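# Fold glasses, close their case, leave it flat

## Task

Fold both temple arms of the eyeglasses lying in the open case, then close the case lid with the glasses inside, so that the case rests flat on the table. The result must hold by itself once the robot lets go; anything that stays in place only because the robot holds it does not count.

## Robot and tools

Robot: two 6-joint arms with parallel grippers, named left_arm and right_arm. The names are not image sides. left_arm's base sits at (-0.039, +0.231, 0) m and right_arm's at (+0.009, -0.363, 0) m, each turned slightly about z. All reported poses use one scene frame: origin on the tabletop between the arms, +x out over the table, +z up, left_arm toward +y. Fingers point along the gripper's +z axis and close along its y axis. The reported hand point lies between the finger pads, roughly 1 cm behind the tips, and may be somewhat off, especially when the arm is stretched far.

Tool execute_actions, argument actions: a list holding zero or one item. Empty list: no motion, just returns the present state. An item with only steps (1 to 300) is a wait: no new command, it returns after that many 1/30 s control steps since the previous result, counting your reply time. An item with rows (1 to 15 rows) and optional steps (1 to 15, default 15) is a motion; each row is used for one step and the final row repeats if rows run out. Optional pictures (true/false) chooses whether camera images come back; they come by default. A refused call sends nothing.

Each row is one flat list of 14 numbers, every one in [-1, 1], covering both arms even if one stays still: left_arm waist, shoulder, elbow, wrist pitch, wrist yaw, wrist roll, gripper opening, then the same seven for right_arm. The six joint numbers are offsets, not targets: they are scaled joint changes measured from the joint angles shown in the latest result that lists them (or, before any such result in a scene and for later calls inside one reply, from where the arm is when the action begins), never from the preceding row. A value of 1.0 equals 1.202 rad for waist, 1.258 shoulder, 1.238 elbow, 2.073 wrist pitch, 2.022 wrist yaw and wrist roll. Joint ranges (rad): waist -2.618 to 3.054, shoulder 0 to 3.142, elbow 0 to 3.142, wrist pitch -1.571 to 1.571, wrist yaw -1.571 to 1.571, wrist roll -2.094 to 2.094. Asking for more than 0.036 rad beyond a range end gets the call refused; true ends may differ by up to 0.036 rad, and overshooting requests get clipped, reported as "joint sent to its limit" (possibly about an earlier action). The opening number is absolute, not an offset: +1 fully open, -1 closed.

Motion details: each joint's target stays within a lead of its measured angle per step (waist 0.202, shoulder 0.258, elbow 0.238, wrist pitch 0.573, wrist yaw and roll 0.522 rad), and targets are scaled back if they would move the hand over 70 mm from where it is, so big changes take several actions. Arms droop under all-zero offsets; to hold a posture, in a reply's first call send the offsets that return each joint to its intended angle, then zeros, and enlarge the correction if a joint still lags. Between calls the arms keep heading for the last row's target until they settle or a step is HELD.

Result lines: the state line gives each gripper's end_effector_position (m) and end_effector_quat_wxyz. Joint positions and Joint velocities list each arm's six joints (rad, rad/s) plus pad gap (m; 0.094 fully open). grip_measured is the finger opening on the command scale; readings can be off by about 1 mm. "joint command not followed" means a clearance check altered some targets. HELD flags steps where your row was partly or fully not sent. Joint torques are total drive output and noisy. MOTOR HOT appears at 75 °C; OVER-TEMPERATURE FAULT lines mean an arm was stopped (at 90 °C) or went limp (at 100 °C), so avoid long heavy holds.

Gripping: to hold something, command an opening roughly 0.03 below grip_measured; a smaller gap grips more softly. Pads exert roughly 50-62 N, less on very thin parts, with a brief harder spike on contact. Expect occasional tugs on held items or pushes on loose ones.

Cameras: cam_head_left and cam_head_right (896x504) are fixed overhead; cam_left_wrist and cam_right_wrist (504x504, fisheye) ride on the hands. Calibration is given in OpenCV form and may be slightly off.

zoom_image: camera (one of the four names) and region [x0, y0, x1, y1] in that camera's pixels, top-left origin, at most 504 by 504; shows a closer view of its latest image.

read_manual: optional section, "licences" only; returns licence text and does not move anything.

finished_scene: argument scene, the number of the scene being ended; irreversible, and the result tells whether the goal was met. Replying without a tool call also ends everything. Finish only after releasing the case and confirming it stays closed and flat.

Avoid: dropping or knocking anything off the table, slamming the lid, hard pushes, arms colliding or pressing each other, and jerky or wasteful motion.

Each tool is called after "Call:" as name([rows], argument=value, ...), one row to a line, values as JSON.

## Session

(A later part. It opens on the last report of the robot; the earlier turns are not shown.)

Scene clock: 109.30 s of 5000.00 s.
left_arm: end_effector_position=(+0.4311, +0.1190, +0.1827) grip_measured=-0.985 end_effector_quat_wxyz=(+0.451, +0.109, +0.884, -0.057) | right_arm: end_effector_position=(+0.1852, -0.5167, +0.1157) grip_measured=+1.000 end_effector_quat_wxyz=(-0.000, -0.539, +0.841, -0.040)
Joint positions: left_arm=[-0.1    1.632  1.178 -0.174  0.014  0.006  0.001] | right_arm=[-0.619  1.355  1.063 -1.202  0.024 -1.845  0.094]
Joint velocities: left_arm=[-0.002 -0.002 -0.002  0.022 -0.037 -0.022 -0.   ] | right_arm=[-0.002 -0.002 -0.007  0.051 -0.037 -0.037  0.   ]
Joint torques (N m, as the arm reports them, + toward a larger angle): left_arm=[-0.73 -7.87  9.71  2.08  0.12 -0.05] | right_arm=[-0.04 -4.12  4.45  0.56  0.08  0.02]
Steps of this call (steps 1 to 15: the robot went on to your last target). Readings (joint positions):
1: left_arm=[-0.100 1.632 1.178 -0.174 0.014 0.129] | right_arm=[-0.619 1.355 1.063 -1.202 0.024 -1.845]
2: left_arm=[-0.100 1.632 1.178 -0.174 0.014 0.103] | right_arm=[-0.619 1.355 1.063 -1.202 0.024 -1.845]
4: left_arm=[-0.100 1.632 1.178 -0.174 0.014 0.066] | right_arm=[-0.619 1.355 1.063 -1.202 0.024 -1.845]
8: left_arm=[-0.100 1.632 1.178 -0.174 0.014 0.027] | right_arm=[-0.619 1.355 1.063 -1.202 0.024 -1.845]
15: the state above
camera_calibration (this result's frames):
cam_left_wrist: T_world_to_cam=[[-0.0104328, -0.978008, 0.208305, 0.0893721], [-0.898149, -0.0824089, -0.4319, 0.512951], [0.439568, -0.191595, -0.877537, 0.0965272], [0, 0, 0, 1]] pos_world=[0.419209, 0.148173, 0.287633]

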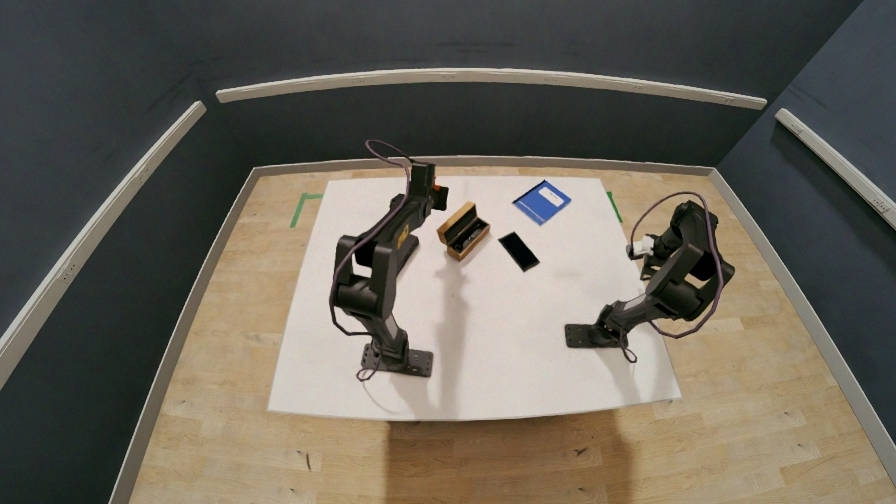

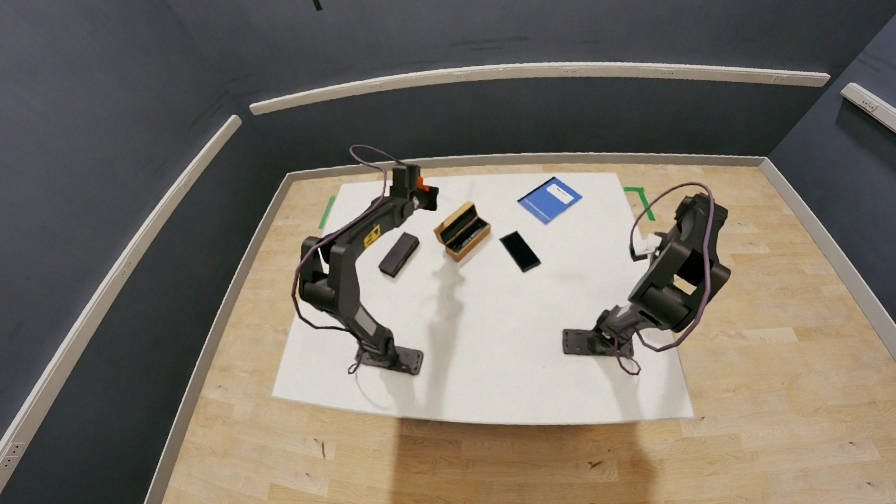

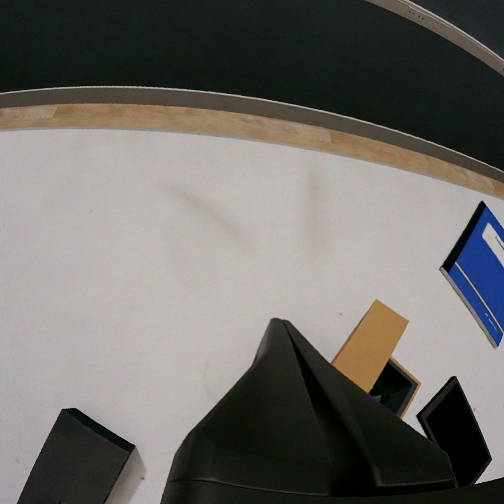

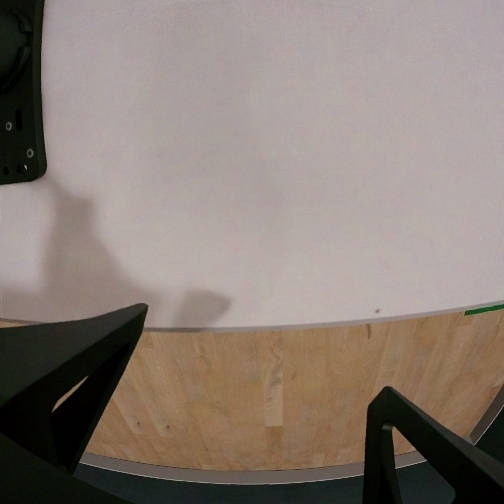

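Lower to z≈0.09 and sweep the lid.

Call:
execute_actions([
  {"rows":[[0,0.04,0.02,0,0,0,-1,0,0,0,0,0,0,1],[0,0.07,0.02,0,0,0,-1,0,0,0,0,0,0,1],[0,0.1,0.02,0,0,0,-1,0,0,0,0,0,0,1],[0,0.13,0.02,0,0,0,-1,0,0,0,0,0,0,1],[0,0.16,0.02,0,0,0,-1,0,0,0,0,0,0,1]]},
], pictures=false)

Call:
execute_actions([
  {"rows":[[-0.06,0,0.02,0,0,0,-1,0,0,0,0,0,0,1]],"steps":10},
], pictures=false)

Call:
execute_actions([
  {"rows":[[-0.04,0,0.02,0,0,0,-1,0,0,0,0,0,0,1]],"steps":10},
], pictures=false)

Call:
execute_actions([
  {"rows":[[-0.04,0,0.02,0,0,0,-1,0,0,0,0,0,0,1]],"steps":10},
], pictures=false)

Call:
execute_actions([
  {"rows":[[-0.04,0,0.02,0,0,0,-1,0,0,0,0,0,0,1]],"steps":10},
])

Scene clock: 114.07 s of 5000.00 s.
left_arm: end_effector_position=(+0.4378, +0.1174, +0.0864) grip_measured=-0.985 end_effector_quat_wxyz=(+0.356, +0.110, +0.927, -0.048) | right_arm: end_effector_position=(+0.1852, -0.5167, +0.1157) grip_measured=+1.000 end_effector_quat_wxyz=(-0.000, -0.539, +0.841, -0.040)
Joint positions: left_arm=[-0.1    1.851  1.196 -0.18   0.014  0.     0.001] | right_arm=[-0.619  1.355  1.063 -1.202  0.024 -1.845  0.094]
Joint velocities: left_arm=[-0.002 -0.046  0.007 -0.007 -0.022 -0.051  0.   ] | right_arm=[ 0.012  0.002 -0.002 -0.081 -0.066 -0.066  0.   ]
Joint torques (N m, as the arm reports them, + toward a larger angle): left_arm=[ -0.03 -10.41   7.61   1.91   0.02   0.04] | right_arm=[ 0.01 -4.36  4.6   0.52  0.05  0.  ]
Steps of this call (steps 1 to 15: the robot went on to your last target; steps 16 to 90: nothing new was sent; then 1.27 s passed at rest; steps 91 to 105: all 15 steps of this action). Readings (joint positions):
91: left_arm=[-0.100 1.635 1.178 -0.173 0.014 0.000] | right_arm=[-0.619 1.355 1.063 -1.202 0.024 -1.845]
92: left_arm=[-0.100 1.646 1.182 -0.170 0.014 0.000] | right_arm=[-0.619 1.355 1.063 -1.202 0.024 -1.845]
94: left_arm=[-0.100 1.696 1.192 -0.157 0.014 0.000] | right_arm=[-0.619 1.355 1.063 -1.202 0.024 -1.845]
98: left_arm=[-0.100 1.827 1.196 -0.158 0.014 0.000] | right_arm=[-0.619 1.355 1.063 -1.202 0.024 -1.845]
105: the state above

Scene clock: 114.40 s of 5000.00 s.
left_arm: end_effector_position=(+0.4288, +0.0829, +0.0871) grip_measured=-0.985 end_effector_quat_wxyz=(+0.356, +0.144, +0.921, -0.061) | right_arm: end_effector_position=(+0.1852, -0.5167, +0.1157) grip_measured=+1.000 end_effector_quat_wxyz=(-0.000, -0.539, +0.841, -0.040)
Joint positions: left_arm=[-0.173  1.851  1.196 -0.178  0.013  0.     0.001] | right_arm=[-0.619  1.355  1.063 -1.202  0.024 -1.845  0.094]
Joint velocities: left_arm=[ 0.002 -0.012  0.002 -0.007  0.007  0.007 -0.001] | right_arm=[-0.012  0.007  0.002 -0.066  0.066  0.022  0.   ]
Joint torques (N m, as the arm reports them, + toward a larger angle): left_arm=[ 0.04 -9.27  9.19  1.82  0.04  0.01] | right_arm=[ 0.01 -4.18  4.43  0.52  0.07  0.04]
Steps of this call (steps 1 to 10: all 10 steps of this action). Readings (joint positions):
1: left_arm=[-0.106 1.851 1.196 -0.180 0.011 0.000] | right_arm=[-0.619 1.355 1.063 -1.202 0.024 -1.845]
2: left_arm=[-0.116 1.851 1.196 -0.180 0.009 0.000] | right_arm=[-0.619 1.355 1.063 -1.202 0.024 -1.845]
4: left_arm=[-0.145 1.851 1.196 -0.180 0.009 0.000] | right_arm=[-0.619 1.355 1.063 -1.202 0.024 -1.845]
8: left_arm=[-0.173 1.851 1.196 -0.178 0.013 0.000] | right_arm=[-0.619 1.355 1.063 -1.202 0.024 -1.845]
10: the state above

Scene clock: 114.73 s of 5000.00 s.
left_arm: end_effector_position=(+0.4226, +0.0639, +0.0873) grip_measured=-0.985 end_effector_quat_wxyz=(+0.356, +0.162, +0.918, -0.067) | right_arm: end_effector_position=(+0.1852, -0.5167, +0.1157) grip_measured=+1.000 end_effector_quat_wxyz=(-0.000, -0.539, +0.841, -0.040)
Joint positions: left_arm=[-0.215  1.851  1.196 -0.176  0.009  0.     0.001] | right_arm=[-0.619  1.355  1.063 -1.202  0.024 -1.845  0.094]
Joint velocities: left_arm=[-0.012  0.007  0.002  0.022 -0.066  0.022 -0.   ] | right_arm=[-0.017  0.012 -0.017 -0.007 -0.037 -0.007  0.   ]
Joint torques (N m, as the arm reports them, + toward a larger angle): left_arm=[-0.54 -9.22  9.26  1.85  0.07  0.  ] | right_arm=[-0.07 -4.23  4.36  0.49  0.01  0.01]
Steps of this call (steps 1 to 10: all 10 steps of this action). Readings (joint positions):
1: left_arm=[-0.177 1.851 1.196 -0.178 0.012 0.000] | right_arm=[-0.619 1.355 1.063 -1.202 0.024 -1.845]
2: left_arm=[-0.183 1.851 1.196 -0.177 0.009 0.000] | right_arm=[-0.619 1.355 1.063 -1.202 0.024 -1.845]
4: left_arm=[-0.198 1.851 1.196 -0.176 0.009 0.000] | right_arm=[-0.619 1.355 1.063 -1.202 0.024 -1.845]
8: left_arm=[-0.215 1.851 1.196 -0.176 0.009 0.000] | right_arm=[-0.619 1.355 1.063 -1.202 0.024 -1.845]
10: the state above

Scene clock: 115.07 s of 5000.00 s.
left_arm: end_effector_position=(+0.4159, +0.0454, +0.0876) grip_measured=-0.985 end_effector_quat_wxyz=(+0.355, +0.181, +0.914, -0.072) | right_arm: end_effector_position=(+0.1852, -0.5167, +0.1157) grip_measured=+1.000 end_effector_quat_wxyz=(-0.000, -0.539, +0.841, -0.040)
Joint positions: left_arm=[-0.257  1.851  1.196 -0.174  0.005  0.     0.001] | right_arm=[-0.619  1.355  1.063 -1.202  0.024 -1.845  0.094]
Joint velocities: left_arm=[ 0.007 -0.002 -0.002  0.022 -0.066 -0.037  0.001] | right_arm=[-0.002  0.017 -0.007  0.066  0.037 -0.022  0.   ]
Joint torques (N m, as the arm reports them, + toward a larger angle): left_arm=[-0.52 -9.22  9.22  1.85  0.08  0.  ] | right_arm=[-0.03 -4.05  4.42  0.51  0.07 -0.02]
Steps of this call (steps 1 to 10: all 10 steps of this action). Readings (joint positions):
1: left_arm=[-0.218 1.851 1.196 -0.176 0.007 0.000] | right_arm=[-0.619 1.355 1.063 -1.202 0.024 -1.845]
2: left_arm=[-0.224 1.851 1.196 -0.176 0.005 0.000] | right_arm=[-0.619 1.355 1.063 -1.202 0.024 -1.845]
4: left_arm=[-0.239 1.851 1.196 -0.174 0.005 0.000] | right_arm=[-0.619 1.355 1.063 -1.202 0.024 -1.845]
8: left_arm=[-0.257 1.851 1.196 -0.174 0.005 0.000] | right_arm=[-0.619 1.355 1.063 -1.202 0.024 -1.845]
10: the state above

Scene clock: 115.40 s of 5000.00 s.
left_arm: end_effector_position=(+0.4084, +0.0277, +0.0878) grip_measured=-0.985 end_effector_quat_wxyz=(+0.355, +0.198, +0.910, -0.078) | right_arm: end_effector_position=(+0.1852, -0.5167, +0.1157) grip_measured=+1.000 end_effector_quat_wxyz=(-0.000, -0.539, +0.841, -0.040)
Joint positions: left_arm=[-0.298  1.851  1.196 -0.174  0.001  0.     0.001] | right_arm=[-0.619  1.355  1.063 -1.202  0.024 -1.845  0.094]
Joint velocities: left_arm=[-0.007 -0.012 -0.002 -0.007 -0.11  -0.022  0.001] | right_arm=[ 0.002  0.012 -0.027 -0.022  0.022 -0.007  0.   ]
Joint torques (N m, as the arm reports them, + toward a larger angle): left_arm=[-0.65 -9.26  9.2   1.85  0.05 -0.01] | right_arm=[-0.08 -4.2   4.47  0.5   0.05  0.01]
Steps of this call (steps 1 to 10: all 10 steps of this action). Readings (joint positions):
1: left_arm=[-0.260 1.851 1.196 -0.174 0.003 0.000] | right_arm=[-0.619 1.355 1.063 -1.202 0.024 -1.845]
2: left_arm=[-0.266 1.851 1.196 -0.174 0.001 0.000] | right_arm=[-0.619 1.355 1.063 -1.202 0.024 -1.845]
4: left_arm=[-0.281 1.851 1.196 -0.174 0.001 0.000] | right_arm=[-0.619 1.355 1.063 -1.202 0.024 -1.845]
8: left_arm=[-0.297 1.851 1.196 -0.174 0.001 0.000] | right_arm=[-0.619 1.355 1.063 -1.202 0.024 -1.845]
10: the state above
camera_calibration (this result's frames):
cam_left_wrist: T_world_to_cam=[[-0.155797, -0.97538, 0.156078, 0.0834965], [-0.960425, 0.112644, -0.254743, 0.448479], [0.23089, -0.18959, -0.95433, 0.0976275], [0, 0, 0, 1]] pos_world=[0.421198, 0.0494315, 0.194384]

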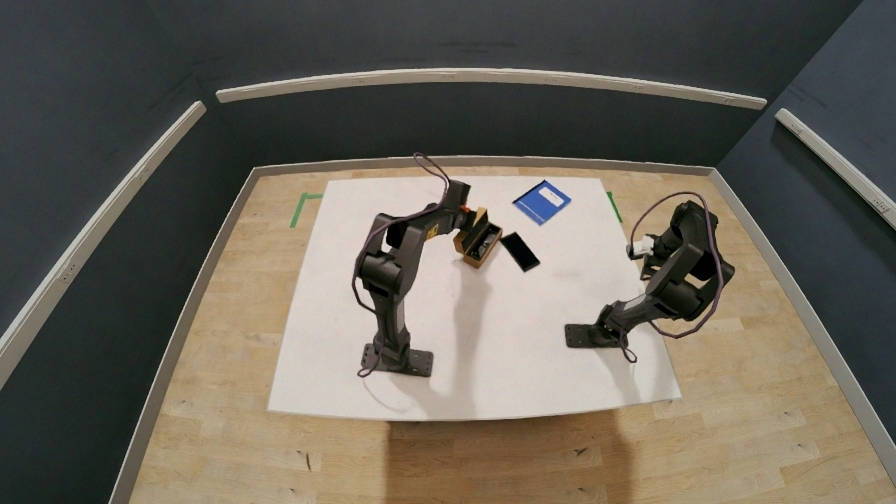

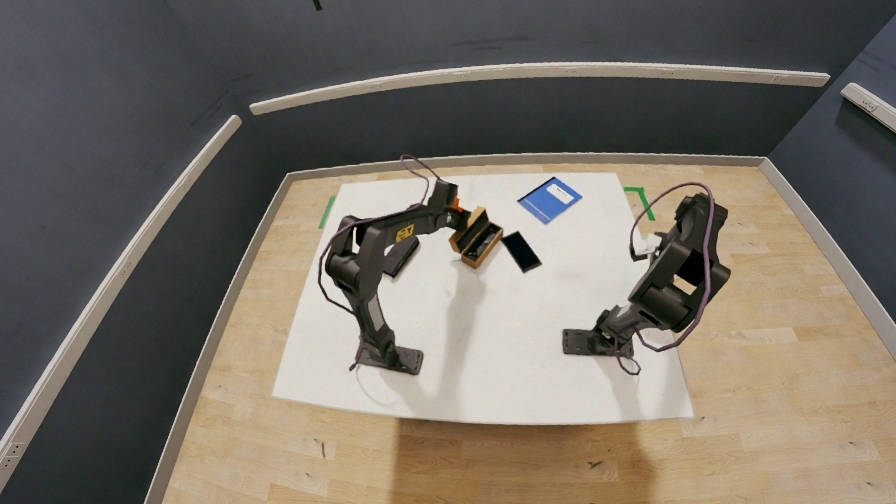

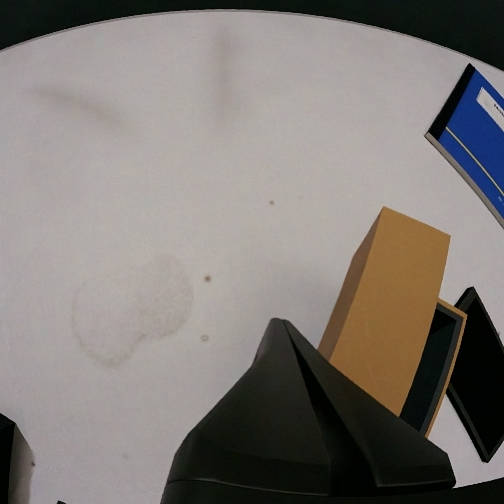

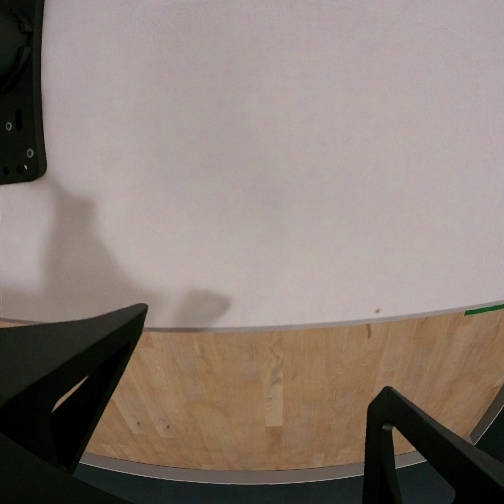

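Call:
execute_actions([
  {"rows":[[0,0,0.02,0,0,0,-1,0.6,-0.1,-0.53,0.97,-0.16,0.91,1]]},
], pictures=false)

Call:
execute_actions([
  {"steps":50},
], pictures=false)

Call:
execute_actions([
  {"rows":[[0,0,0.02,0,0,0,-1,0.2,0.3,0,0,0,0,1]]},
], pictures=false)

Call:
execute_actions([
  {"rows":[[0,0,0.02,0,0,0,-1,0.3,0,0,0,0,0,1]]},
])

Scene clock: 120.77 s of 5000.00 s.
left_arm: end_effector_position=(+0.4084, +0.0277, +0.0878) grip_measured=-0.985 end_effector_quat_wxyz=(+0.355, +0.198, +0.910, -0.078) | right_arm: end_effector_position=(+0.3406, -0.3147, +0.0731) grip_measured=+1.000 end_effector_quat_wxyz=(+0.440, -0.324, +0.837, -0.012)
Joint positions: left_arm=[-0.298  1.851  1.196 -0.174  0.001  0.     0.001] | right_arm=[ 0.084  1.248  0.409  0.152 -0.269 -0.612  0.094]
Joint velocities: left_arm=[ 0.002 -0.002  0.002  0.022  0.007 -0.022  0.002] | right_arm=[ 0.032  0.002  0.002  2.293 -0.066  2.015  0.   ]
Joint torques (N m, as the arm reports them, + toward a larger angle): left_arm=[-0.04 -9.3   9.16  1.86  0.02  0.01] | right_arm=[ 0.41 -4.65  4.75  1.65 -0.25  0.05]
Steps of this call (steps 1 to 15: the robot went on to your last target; steps 16 to 90: nothing new was sent; then 1.87 s passed at rest; steps 91 to 105: all 15 steps of this action). Readings (joint positions):
91: left_arm=[-0.298 1.851 1.196 -0.174 0.001 0.000] | right_arm=[-0.600 1.338 1.030 -1.139 0.003 -1.782]
92: left_arm=[-0.298 1.851 1.196 -0.174 0.001 0.000] | right_arm=[-0.555 1.307 0.970 -1.034 -0.033 -1.702]
94: left_arm=[-0.298 1.851 1.196 -0.174 0.001 0.000] | right_arm=[-0.436 1.265 0.840 -0.840 -0.106 -1.536]
98: left_arm=[-0.298 1.851 1.196 -0.174 0.001 0.000] | right_arm=[-0.154 1.250 0.539 -0.385 -0.203 -1.154]
105: the state above

Scene clock: 122.43 s of 5000.00 s.
left_arm: end_effector_position=(+0.4084, +0.0277, +0.0878) grip_measured=-0.985 end_effector_quat_wxyz=(+0.355, +0.198, +0.910, -0.078) | right_arm: end_effector_position=(+0.3943, -0.3108, +0.2147) grip_measured=+1.000 end_effector_quat_wxyz=(+0.683, -0.105, +0.716, +0.099)
Joint positions: left_arm=[-0.298  1.851  1.196 -0.174  0.001  0.     0.001] | right_arm=[ 0.085  1.248  0.409  0.789 -0.289 -0.015  0.094]
Joint velocities: left_arm=[-0.002 -0.012  0.002 -0.051  0.007  0.051  0.   ] | right_arm=[-0.007 -0.007  0.002 -0.081  0.022 -0.007  0.   ]
Joint torques (N m, as the arm reports them, + toward a larger angle): left_arm=[-0.07 -9.22  9.16  1.88  0.01  0.01] | right_arm=[ 0.9  -5.2   4.72  2.15 -0.04  0.14]
Steps of this call (steps 1 to 45: the robot went on to your last target; steps 46 to 50: nothing new was sent). Readings (joint positions):
1: left_arm=[-0.298 1.851 1.196 -0.174 0.001 0.000] | right_arm=[0.085 1.248 0.409 0.229 -0.270 -0.541]
2: left_arm=[-0.298 1.851 1.196 -0.174 0.001 0.000] | right_arm=[0.085 1.248 0.409 0.306 -0.271 -0.470]
4: left_arm=[-0.298 1.851 1.196 -0.174 0.001 0.000] | right_arm=[0.085 1.248 0.409 0.457 -0.273 -0.328]
8: left_arm=[-0.298 1.851 1.196 -0.174 0.001 0.000] | right_arm=[0.085 1.248 0.409 0.670 -0.281 -0.143]
50: the state above
All arms were judged still, so your last target was given up. Only a new action makes them travel on or press farther. Fingers that are still opening or closing keep moving.

Scene clock: 122.93 s of 5000.00 s.
left_arm: end_effector_position=(+0.4084, +0.0277, +0.0878) grip_measured=-0.985 end_effector_quat_wxyz=(+0.355, +0.198, +0.910, -0.078) | right_arm: end_effector_position=(+0.3774, -0.2209, +0.0620) grip_measured=+1.000 end_effector_quat_wxyz=(+0.503, -0.180, +0.826, +0.178)
Joint positions: left_arm=[-0.298  1.851  1.196 -0.174  0.001  0.     0.001] | right_arm=[ 0.323  1.641  0.406  0.77  -0.285 -0.015  0.094]
Joint velocities: left_arm=[-0.002  0.002  0.012 -0.051 -0.022 -0.022  0.   ] | right_arm=[-0.007  0.002  0.002  0.037 -0.007 -0.007  0.   ]
Joint torques (N m, as the arm reports them, + toward a larger angle): left_arm=[-0.02 -9.22  9.2   1.85  0.03  0.  ] | right_arm=[ 0.08 -7.06  3.67  1.97 -0.04  0.  ]
Steps of this call (steps 1 to 15: all 15 steps of this action). Readings (joint positions):
1: left_arm=[-0.298 1.851 1.196 -0.174 0.001 0.000] | right_arm=[0.103 1.270 0.409 0.804 -0.279 -0.015]
2: left_arm=[-0.298 1.851 1.196 -0.174 0.001 0.000] | right_arm=[0.141 1.315 0.414 0.826 -0.275 -0.015]
4: left_arm=[-0.298 1.851 1.196 -0.174 0.001 0.000] | right_arm=[0.225 1.429 0.416 0.834 -0.277 -0.015]
8: left_arm=[-0.298 1.851 1.196 -0.174 0.001 0.000] | right_arm=[0.318 1.626 0.413 0.789 -0.284 -0.015]
15: the state above

Scene clock: 123.43 s of 5000.00 s.
left_arm: end_effector_position=(+0.4084, +0.0277, +0.0878) grip_measured=-0.985 end_effector_quat_wxyz=(+0.355, +0.198, +0.910, -0.078) | right_arm: end_effector_position=(+0.3001, -0.0962, +0.0622) grip_measured=+1.000 end_effector_quat_wxyz=(+0.461, -0.330, +0.778, +0.270)
Joint positions: left_arm=[-0.298  1.851  1.196 -0.174  0.001  0.     0.001] | right_arm=[ 0.694  1.641  0.406  0.77  -0.291 -0.014  0.094]
Joint velocities: left_arm=[-0.007 -0.022 -0.007 -0.066 -0.081  0.022  0.   ] | right_arm=[-0.007 -0.002  0.002 -0.007 -0.007  0.007  0.   ]
Joint torques (N m, as the arm reports them, + toward a larger angle): left_arm=[ 0.08 -9.21  9.16  1.87  0.01 -0.01] | right_arm=[-0.73 -5.67  3.41  1.84  0.03  0.02]
Steps of this call (steps 1 to 15: all 15 steps of this action). Readings (joint positions):
1: left_arm=[-0.298 1.851 1.196 -0.174 0.001 0.000] | right_arm=[0.347 1.641 0.406 0.770 -0.267 -0.014]
2: left_arm=[-0.298 1.851 1.196 -0.174 0.001 0.000] | right_arm=[0.399 1.641 0.406 0.770 -0.258 -0.014]
4: left_arm=[-0.298 1.851 1.196 -0.174 0.001 0.000] | right_arm=[0.539 1.641 0.406 0.770 -0.260 -0.014]
8: left_arm=[-0.298 1.851 1.196 -0.174 0.001 0.000] | right_arm=[0.695 1.641 0.406 0.770 -0.293 -0.014]
15: the state above
camera_calibration (this result's frames):
cam_left_wrist: T_world_to_cam=[[-0.155797, -0.97538, 0.156078, 0.0834965], [-0.960425, 0.112644, -0.254743, 0.448479], [0.23089, -0.18959, -0.95433, 0.0976275], [0, 0, 0, 1]] pos_world=[0.421198, 0.0494315, 0.194384]
cam_right_wrist: T_world_to_cam=[[0.879892, -0.438287, 0.183562, -0.308613], [-0.226973, -0.72705, -0.647983, 0.0811448], [0.417461, 0.528491, -0.739204, 0.0767116], [0, 0, 0, 1]] pos_world=[0.25794, -0.116807, 0.165936]

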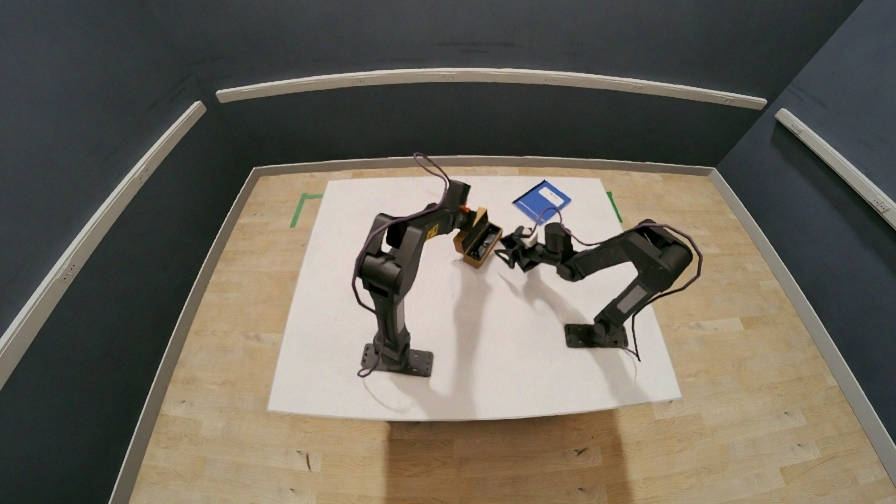

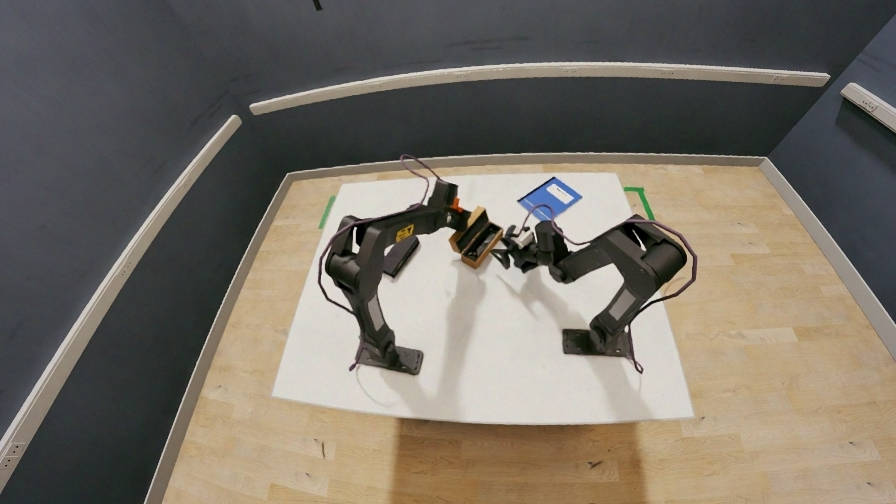

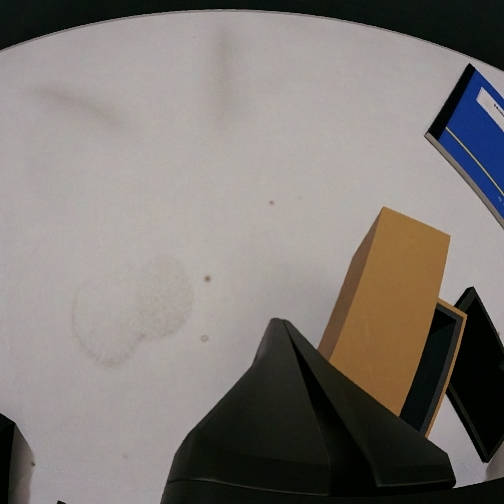

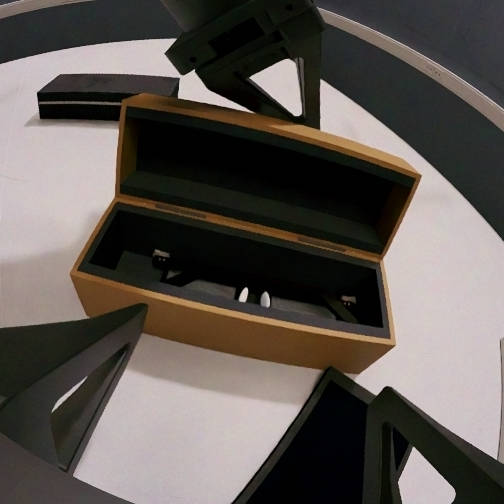

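Call:
execute_actions([
  {"rows":[[0,0,0.02,0,0,0,-1,0.03,0.06,0.01,0.005,0,-0.06,1]]},
], pictures=false)

Call:
execute_actions([
  {"rows":[[0,0,0.02,0,0,0,-1,0,0.035,0.055,0,0,0,1],[0,0,0.02,0,0,0,-1,0,0.035,0.055,0,0,0,1],[0,0,0.02,0,0,0,-1,0,0.075,0.1,-0.01,0,0,1]]},
])

Scene clock: 126.93 s of 5000.00 s.
left_arm: end_effector_position=(+0.4084, +0.0277, +0.0878) grip_measured=-0.985 end_effector_quat_wxyz=(+0.355, +0.198, +0.910, -0.078) | right_arm: end_effector_position=(+0.2899, -0.0914, +0.0367) grip_measured=+1.000 end_effector_quat_wxyz=(+0.444, -0.385, +0.771, +0.245)
Joint positions: left_arm=[-0.298  1.851  1.196 -0.174  0.001  0.     0.001] | right_arm=[ 0.72   1.714  0.406  0.777 -0.29  -0.126  0.094]
Joint velocities: left_arm=[ 0.002 -0.017 -0.002  0.022 -0.051  0.007 -0.001] | right_arm=[-0.017 -0.002 -0.002 -0.095  0.051 -0.007  0.   ]
Joint torques (N m, as the arm reports them, + toward a larger angle): left_arm=[-0.08 -9.29  9.2   1.87  0.02 -0.01] | right_arm=[ 0.64 -5.65  3.89  1.86 -0.02 -0.03]
Steps of this call (steps 1 to 15: the robot went on to your last target; steps 16 to 90: nothing new was sent; steps 91 to 105: all 15 steps of this action). Readings (joint positions):
91: left_arm=[-0.298 1.851 1.196 -0.174 0.001 0.000] | right_arm=[0.696 1.650 0.406 0.776 -0.290 -0.032]
92: left_arm=[-0.298 1.851 1.196 -0.174 0.001 0.000] | right_arm=[0.702 1.666 0.406 0.785 -0.290 -0.052]
94: left_arm=[-0.298 1.851 1.196 -0.174 0.001 0.000] | right_arm=[0.714 1.697 0.406 0.782 -0.290 -0.080]
98: left_arm=[-0.298 1.851 1.196 -0.174 0.001 0.000] | right_arm=[0.720 1.714 0.406 0.777 -0.290 -0.110]
105: the state above

Scene clock: 127.43 s of 5000.00 s.
left_arm: end_effector_position=(+0.4084, +0.0277, +0.0878) grip_measured=-0.985 end_effector_quat_wxyz=(+0.355, +0.198, +0.910, -0.078) | right_arm: end_effector_position=(+0.3111, -0.0758, +0.0358) grip_measured=+1.000 end_effector_quat_wxyz=(+0.447, -0.385, +0.769, +0.245)
Joint positions: left_arm=[-0.298  1.851  1.196 -0.174  0.001  0.     0.001] | right_arm=[ 0.72   1.8    0.506  0.771 -0.289 -0.126  0.094]
Joint velocities: left_arm=[-0.017 -0.002  0.002  0.066 -0.081 -0.081  0.001] | right_arm=[-0.007 -0.022 -0.012  0.037  0.022  0.007  0.   ]
Joint torques (N m, as the arm reports them, + toward a larger angle): left_arm=[ 0.06 -9.21  9.2   1.86  0.02  0.  ] | right_arm=[-0.05 -6.45  4.7   1.71 -0.02  0.01]
Steps of this call (steps 1 to 15: all 15 steps of this action). Readings (joint positions):
1: left_arm=[-0.298 1.851 1.196 -0.174 0.001 0.000] | right_arm=[0.720 1.718 0.411 0.776 -0.290 -0.126]
2: left_arm=[-0.298 1.851 1.196 -0.174 0.001 0.000] | right_arm=[0.720 1.729 0.422 0.776 -0.290 -0.126]
4: left_arm=[-0.298 1.851 1.196 -0.174 0.001 0.000] | right_arm=[0.720 1.769 0.466 0.773 -0.290 -0.126]
8: left_arm=[-0.298 1.851 1.196 -0.174 0.001 0.000] | right_arm=[0.720 1.800 0.506 0.772 -0.289 -0.126]
15: the state above
camera_calibration (this result's frames):
cam_left_wrist: T_world_to_cam=[[-0.155797, -0.97538, 0.156078, 0.0834965], [-0.960425, 0.112644, -0.254743, 0.448479], [0.23089, -0.18959, -0.95433, 0.0976275], [0, 0, 0, 1]] pos_world=[0.421198, 0.0494315, 0.194384]
cam_right_wrist: T_world_to_cam=[[0.902322, -0.350893, 0.250377, -0.30723], [-0.1485, -0.798319, -0.583639, 0.0492246], [0.404675, 0.489449, -0.772449, 0.0441049], [0, 0, 0, 1]] pos_world=[0.266682, -0.090095, 0.139721]

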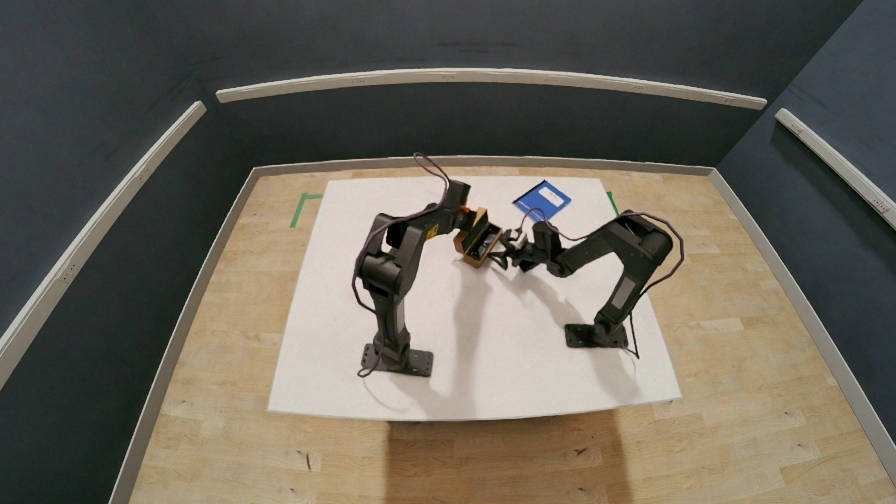

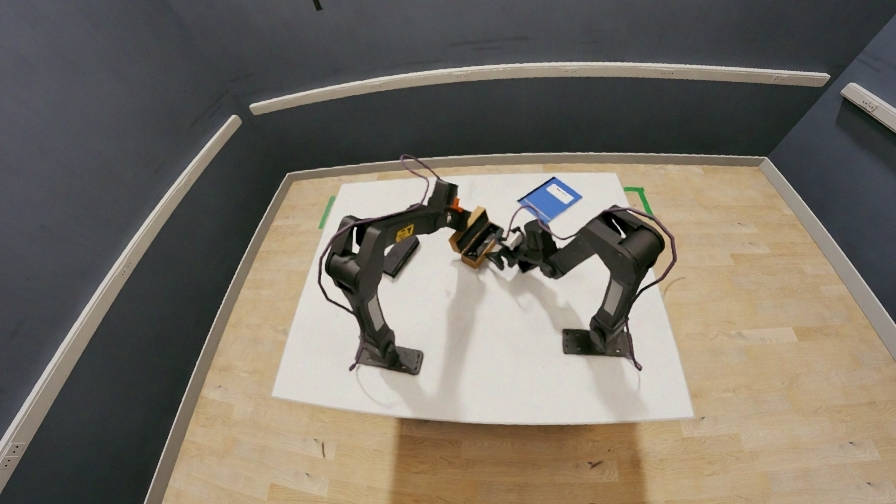

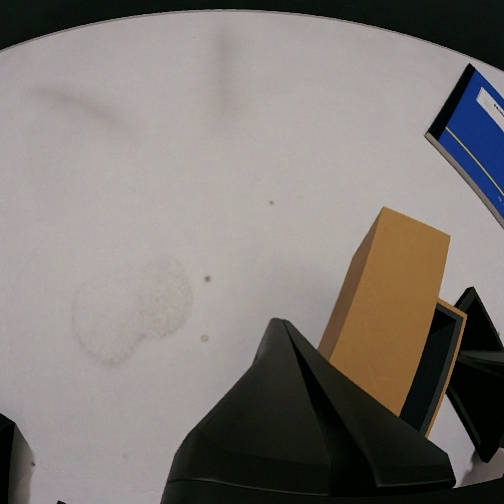

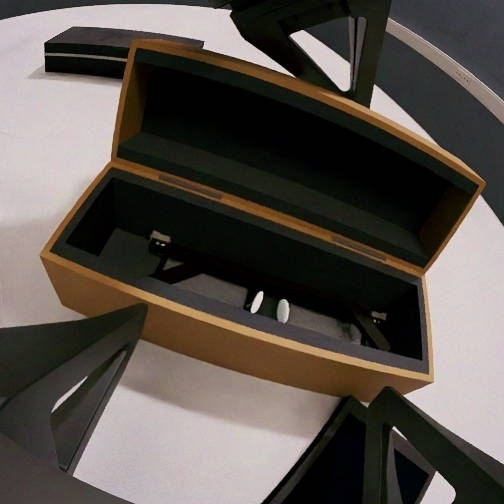

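Call:
execute_actions([
  {"rows":[[0,0,0.02,0,0.07,0,-1,0,0,0.015,0,0,0,1]]},
], pictures=false)

Call:
execute_actions([
  {"rows":[[0,0,0.02,0,0.07,0,-1,0,0,0.015,0,0,0,1]]},
], pictures=false)

Call:
execute_actions([
  {"rows":[[0,0,0.02,0,0.07,0,-1,0,0,0.015,0,0,0,1]]},
])

Scene clock: 131.00 s of 5000.00 s.
left_arm: end_effector_position=(+0.4078, +0.0179, +0.0917) grip_measured=-0.986 end_effector_quat_wxyz=(+0.357, +0.207, +0.904, -0.113) | right_arm: end_effector_position=(+0.3107, -0.0760, +0.0352) grip_measured=+1.000 end_effector_quat_wxyz=(+0.446, -0.385, +0.770, +0.245)
Joint positions: left_arm=[-0.288  1.851  1.196 -0.153  0.077  0.     0.001] | right_arm=[ 0.72   1.8    0.506  0.768 -0.29  -0.126  0.094]
Joint velocities: left_arm=[ 0.002 -0.002 -0.007  0.037 -0.007  0.007 -0.   ] | right_arm=[-0.002 -0.032 -0.012 -0.051 -0.051 -0.007  0.   ]
Joint torques (N m, as the arm reports them, + toward a larger angle): left_arm=[-0.81 -9.31  9.2   1.67  0.75 -0.03] | right_arm=[-0.11 -6.89  4.49  1.86 -0.06 -0.01]
Steps of this call (steps 1 to 15: the robot went on to your last target; steps 16 to 90: nothing new was sent; then 0.07 s passed at rest; steps 91 to 105: all 15 steps of this action). Readings (joint positions):
91: left_arm=[-0.297 1.851 1.196 -0.173 0.016 0.000] | right_arm=[0.720 1.800 0.506 0.771 -0.289 -0.126]
92: left_arm=[-0.295 1.851 1.196 -0.170 0.030 0.000] | right_arm=[0.720 1.800 0.506 0.770 -0.290 -0.126]
94: left_arm=[-0.293 1.851 1.196 -0.162 0.051 0.000] | right_arm=[0.720 1.800 0.506 0.769 -0.290 -0.126]
98: left_arm=[-0.290 1.851 1.196 -0.155 0.070 0.000] | right_arm=[0.720 1.800 0.506 0.768 -0.290 -0.126]
105: the state above

Scene clock: 131.50 s of 5000.00 s.
left_arm: end_effector_position=(+0.4087, +0.0114, +0.0967) grip_measured=-0.986 end_effector_quat_wxyz=(+0.361, +0.213, +0.896, -0.142) | right_arm: end_effector_position=(+0.3104, -0.0762, +0.0345) grip_measured=+1.000 end_effector_quat_wxyz=(+0.445, -0.385, +0.771, +0.245)
Joint positions: left_arm=[-0.276  1.851  1.196 -0.129  0.143  0.     0.001] | right_arm=[ 0.72   1.8    0.506  0.765 -0.29  -0.126  0.094]
Joint velocities: left_arm=[ 0.002  0.007  0.007  0.022  0.066 -0.007 -0.   ] | right_arm=[-0.002  0.002 -0.032  0.037 -0.037 -0.007  0.   ]
Joint torques (N m, as the arm reports them, + toward a larger angle): left_arm=[-1.25 -9.24  9.27  1.7   0.88 -0.01] | right_arm=[-0.18 -6.85  4.49  1.85  0.   -0.02]
Steps of this call (steps 1 to 15: all 15 steps of this action). Readings (joint positions):
1: left_arm=[-0.287 1.851 1.196 -0.150 0.087 0.000] | right_arm=[0.720 1.800 0.506 0.767 -0.290 -0.126]
2: left_arm=[-0.284 1.851 1.196 -0.146 0.100 0.000] | right_arm=[0.720 1.800 0.506 0.766 -0.290 -0.126]
4: left_arm=[-0.280 1.851 1.196 -0.140 0.120 0.000] | right_arm=[0.720 1.800 0.506 0.765 -0.290 -0.126]
8: left_arm=[-0.277 1.851 1.196 -0.132 0.137 0.000] | right_arm=[0.720 1.800 0.506 0.765 -0.290 -0.126]
15: the state above

Scene clock: 132.00 s of 5000.00 s.
left_arm: end_effector_position=(+0.4078, +0.0057, +0.1007) grip_measured=-0.986 end_effector_quat_wxyz=(+0.361, +0.220, +0.890, -0.171) | right_arm: end_effector_position=(+0.3106, -0.0773, +0.0331) grip_measured=+1.000 end_effector_quat_wxyz=(+0.443, -0.384, +0.773, +0.242)
Joint positions: left_arm=[-0.264  1.851  1.196 -0.115  0.211  0.     0.001] | right_arm=[ 0.72   1.8    0.506  0.758 -0.284 -0.126  0.094]
Joint velocities: left_arm=[-0.022  0.002  0.002  0.007  0.051 -0.051 -0.   ] | right_arm=[-0.002 -0.022 -0.007 -0.037 -0.022  0.007  0.   ]
Joint torques (N m, as the arm reports them, + toward a larger angle): left_arm=[-1.05 -9.38  9.27  1.77  0.86  0.  ] | right_arm=[ 0.01 -6.89  4.41  1.85 -0.09 -0.01]
Steps of this call (steps 1 to 15: all 15 steps of this action). Readings (joint positions):
1: left_arm=[-0.274 1.851 1.196 -0.127 0.152 0.000] | right_arm=[0.720 1.800 0.506 0.764 -0.289 -0.126]
2: left_arm=[-0.271 1.851 1.196 -0.123 0.165 0.000] | right_arm=[0.720 1.800 0.506 0.763 -0.289 -0.126]
4: left_arm=[-0.267 1.851 1.196 -0.121 0.184 0.000] | right_arm=[0.720 1.800 0.506 0.761 -0.288 -0.126]
8: left_arm=[-0.264 1.851 1.196 -0.118 0.201 0.000] | right_arm=[0.720 1.800 0.506 0.759 -0.287 -0.126]
15: the state above
camera_calibration (this result's frames):
cam_left_wrist: T_world_to_cam=[[-0.261156, -0.914026, 0.31041, 0.0870475], [-0.945741, 0.177875, -0.27191, 0.449033], [0.193319, -0.364578, -0.910885, 0.117889], [0, 0, 0, 1]] pos_world=[0.424612, 0.0426718, 0.202459]
cam_right_wrist: T_world_to_cam=[[0.90289, -0.352459, 0.246096, -0.306749], [-0.156763, -0.803026, -0.574956, 0.0483562], [0.40027, 0.480543, -0.780296, 0.0439008], [0, 0, 0, 1]] pos_world=[0.266969, -0.0903813, 0.137548]

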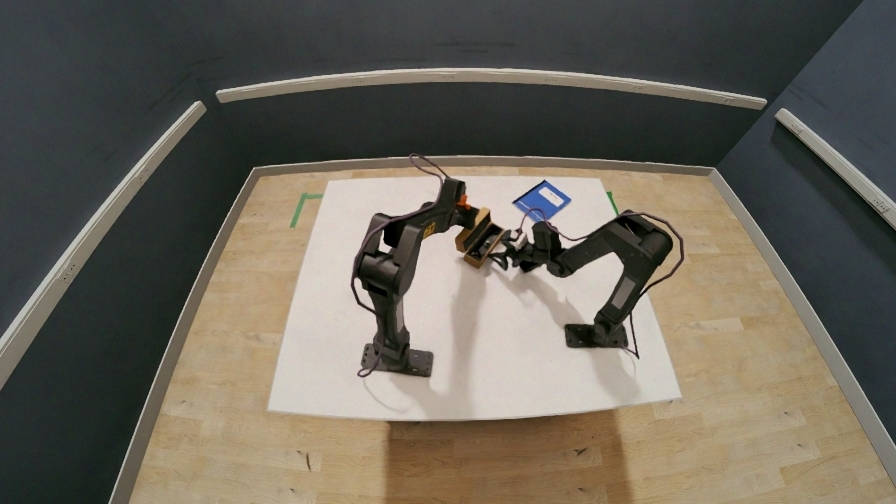

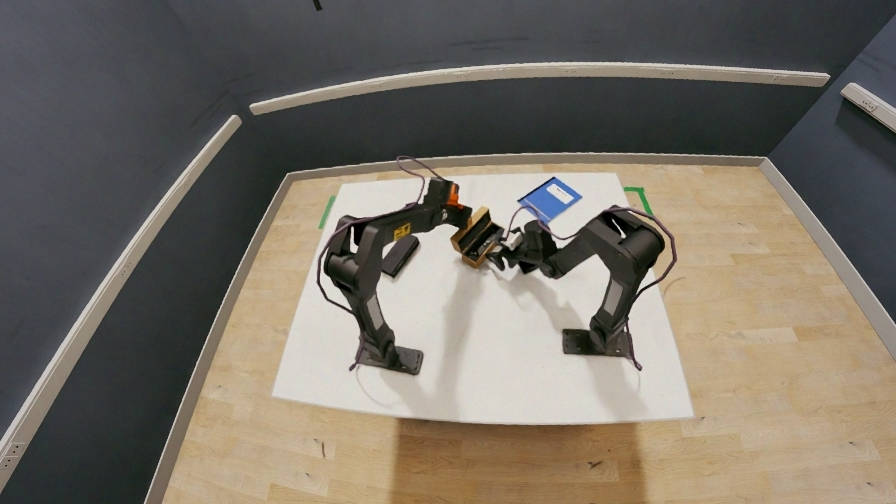

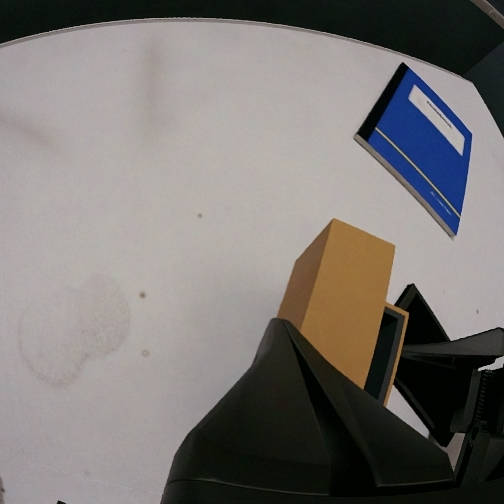

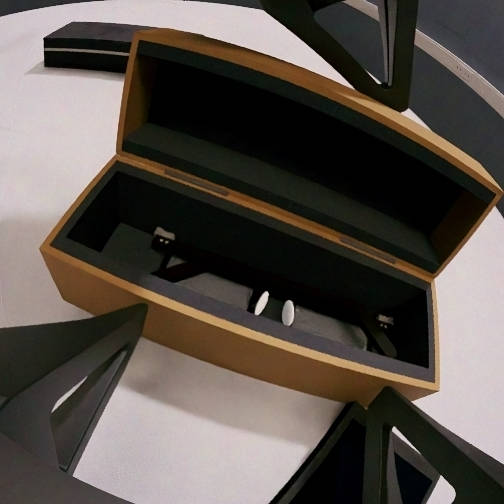

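Call:
execute_actions([
  {"rows":[[-0.02,0,0.02,-0.02,0.04,0,-1,0,0,0.015,0.01,0,0,1],[-0.03,0,0.02,-0.02,0.04,0,-1,0,0,0.015,0.01,0,0,1],[-0.04,0,0.02,-0.02,0.04,0,-1,0,0,0.015,0.01,0,0,1],[-0.05,0,0.02,-0.02,0.04,0,-1,0,0,0.015,0.01,0,0,1],[-0.06,0,0.02,-0.02,0.04,0,-1,0,0,0.015,0.01,0,0,1]]},
])

Call:
zoom_image(camera="cam_head_left", region=[420, 180, 560, 290])

Scene clock: 136.13 s of 5000.00 s.
left_arm: end_effector_position=(+0.3939, -0.0250, +0.1063) grip_measured=-0.986 end_effector_quat_wxyz=(+0.358, +0.251, +0.878, -0.197) | right_arm: end_effector_position=(+0.3109, -0.0775, +0.0331) grip_measured=+1.000 end_effector_quat_wxyz=(+0.443, -0.384, +0.773, +0.241)
Joint positions: left_arm=[-0.319  1.851  1.207 -0.113  0.246  0.     0.001] | right_arm=[ 0.72   1.8    0.506  0.758 -0.282 -0.126  0.094]
Joint velocities: left_arm=[-0.017 -0.022 -0.012 -0.051 -0.066 -0.037 -0.   ] | right_arm=[-0.017 -0.007  0.022 -0.051  0.022  0.007  0.   ]
Joint torques (N m, as the arm reports them, + toward a larger angle): left_arm=[-1.48 -9.34  8.33  1.5   0.6   0.01] | right_arm=[-0.05 -6.85  4.52  2.02  0.01  0.02]
Steps of this call (steps 1 to 15: the robot went on to your last target; steps 16 to 90: nothing new was sent; then 0.63 s passed at rest; steps 91 to 105: all 15 steps of this action). Readings (joint positions):
91: left_arm=[-0.264 1.851 1.196 -0.114 0.215 0.000] | right_arm=[0.720 1.800 0.506 0.758 -0.283 -0.126]
92: left_arm=[-0.264 1.851 1.196 -0.114 0.217 0.000] | right_arm=[0.720 1.800 0.506 0.758 -0.283 -0.126]
94: left_arm=[-0.267 1.851 1.196 -0.114 0.217 0.000] | right_arm=[0.720 1.800 0.506 0.758 -0.282 -0.126]
98: left_arm=[-0.294 1.851 1.206 -0.112 0.222 0.000] | right_arm=[0.720 1.800 0.506 0.758 -0.282 -0.126]
105: the state above
camera_calibration (this result's frames):
cam_left_wrist: T_world_to_cam=[[-0.333999, -0.88125, 0.334429, 0.0805047], [-0.928304, 0.246039, -0.278777, 0.438443], [0.16339, -0.403563, -0.900245, 0.124141], [0, 0, 0, 1]] pos_world=[0.413614, 0.0131694, 0.207062]
cam_right_wrist: T_world_to_cam=[[0.902024, -0.354003, 0.247053, -0.306988], [-0.157945, -0.803257, -0.574309, 0.0484931], [0.401754, 0.479019, -0.78047, 0.0432807], [0, 0, 0, 1]] pos_world=[0.267182, -0.0904546, 0.137472]

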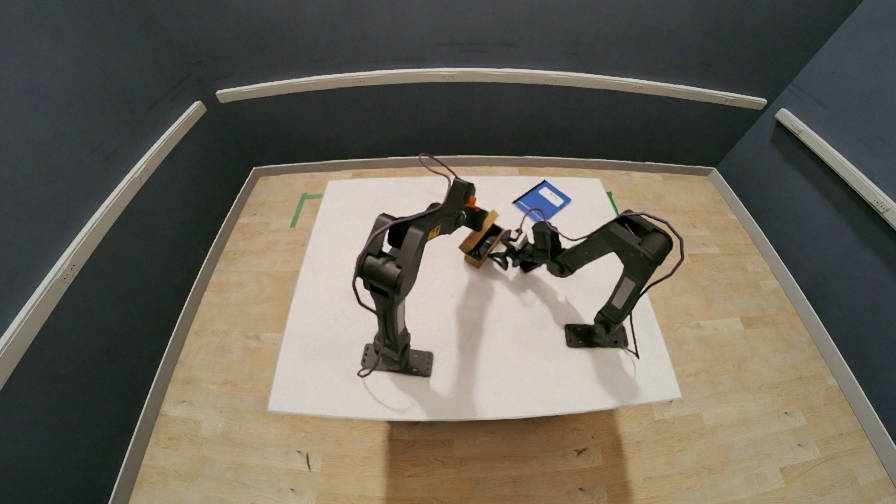

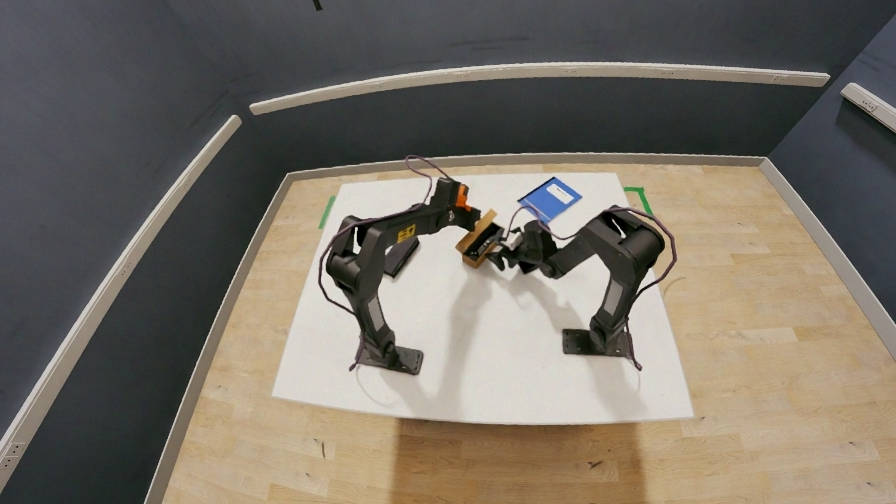

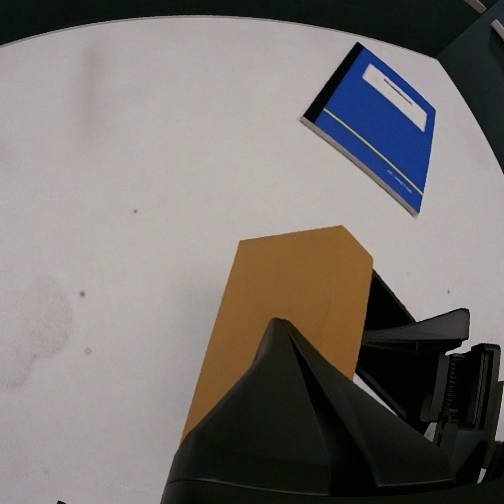

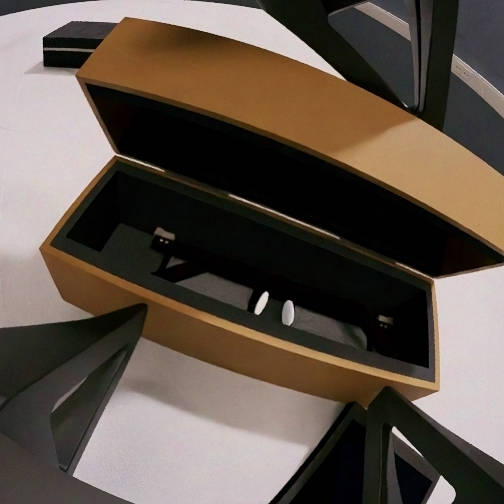

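Region (420, 180, 560, 290) of cam_head_left's 896x504 image, scaled by 3.600, with more detail than that image has; it fills the top 396 rows of this view, and the rest is white.

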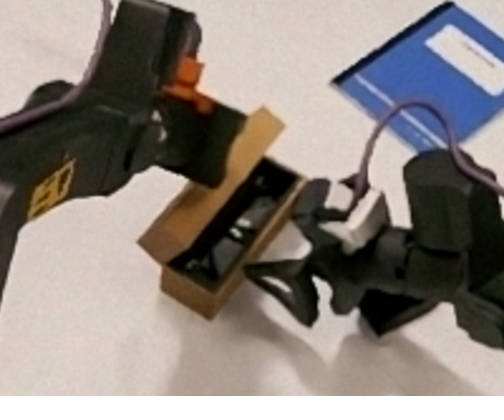

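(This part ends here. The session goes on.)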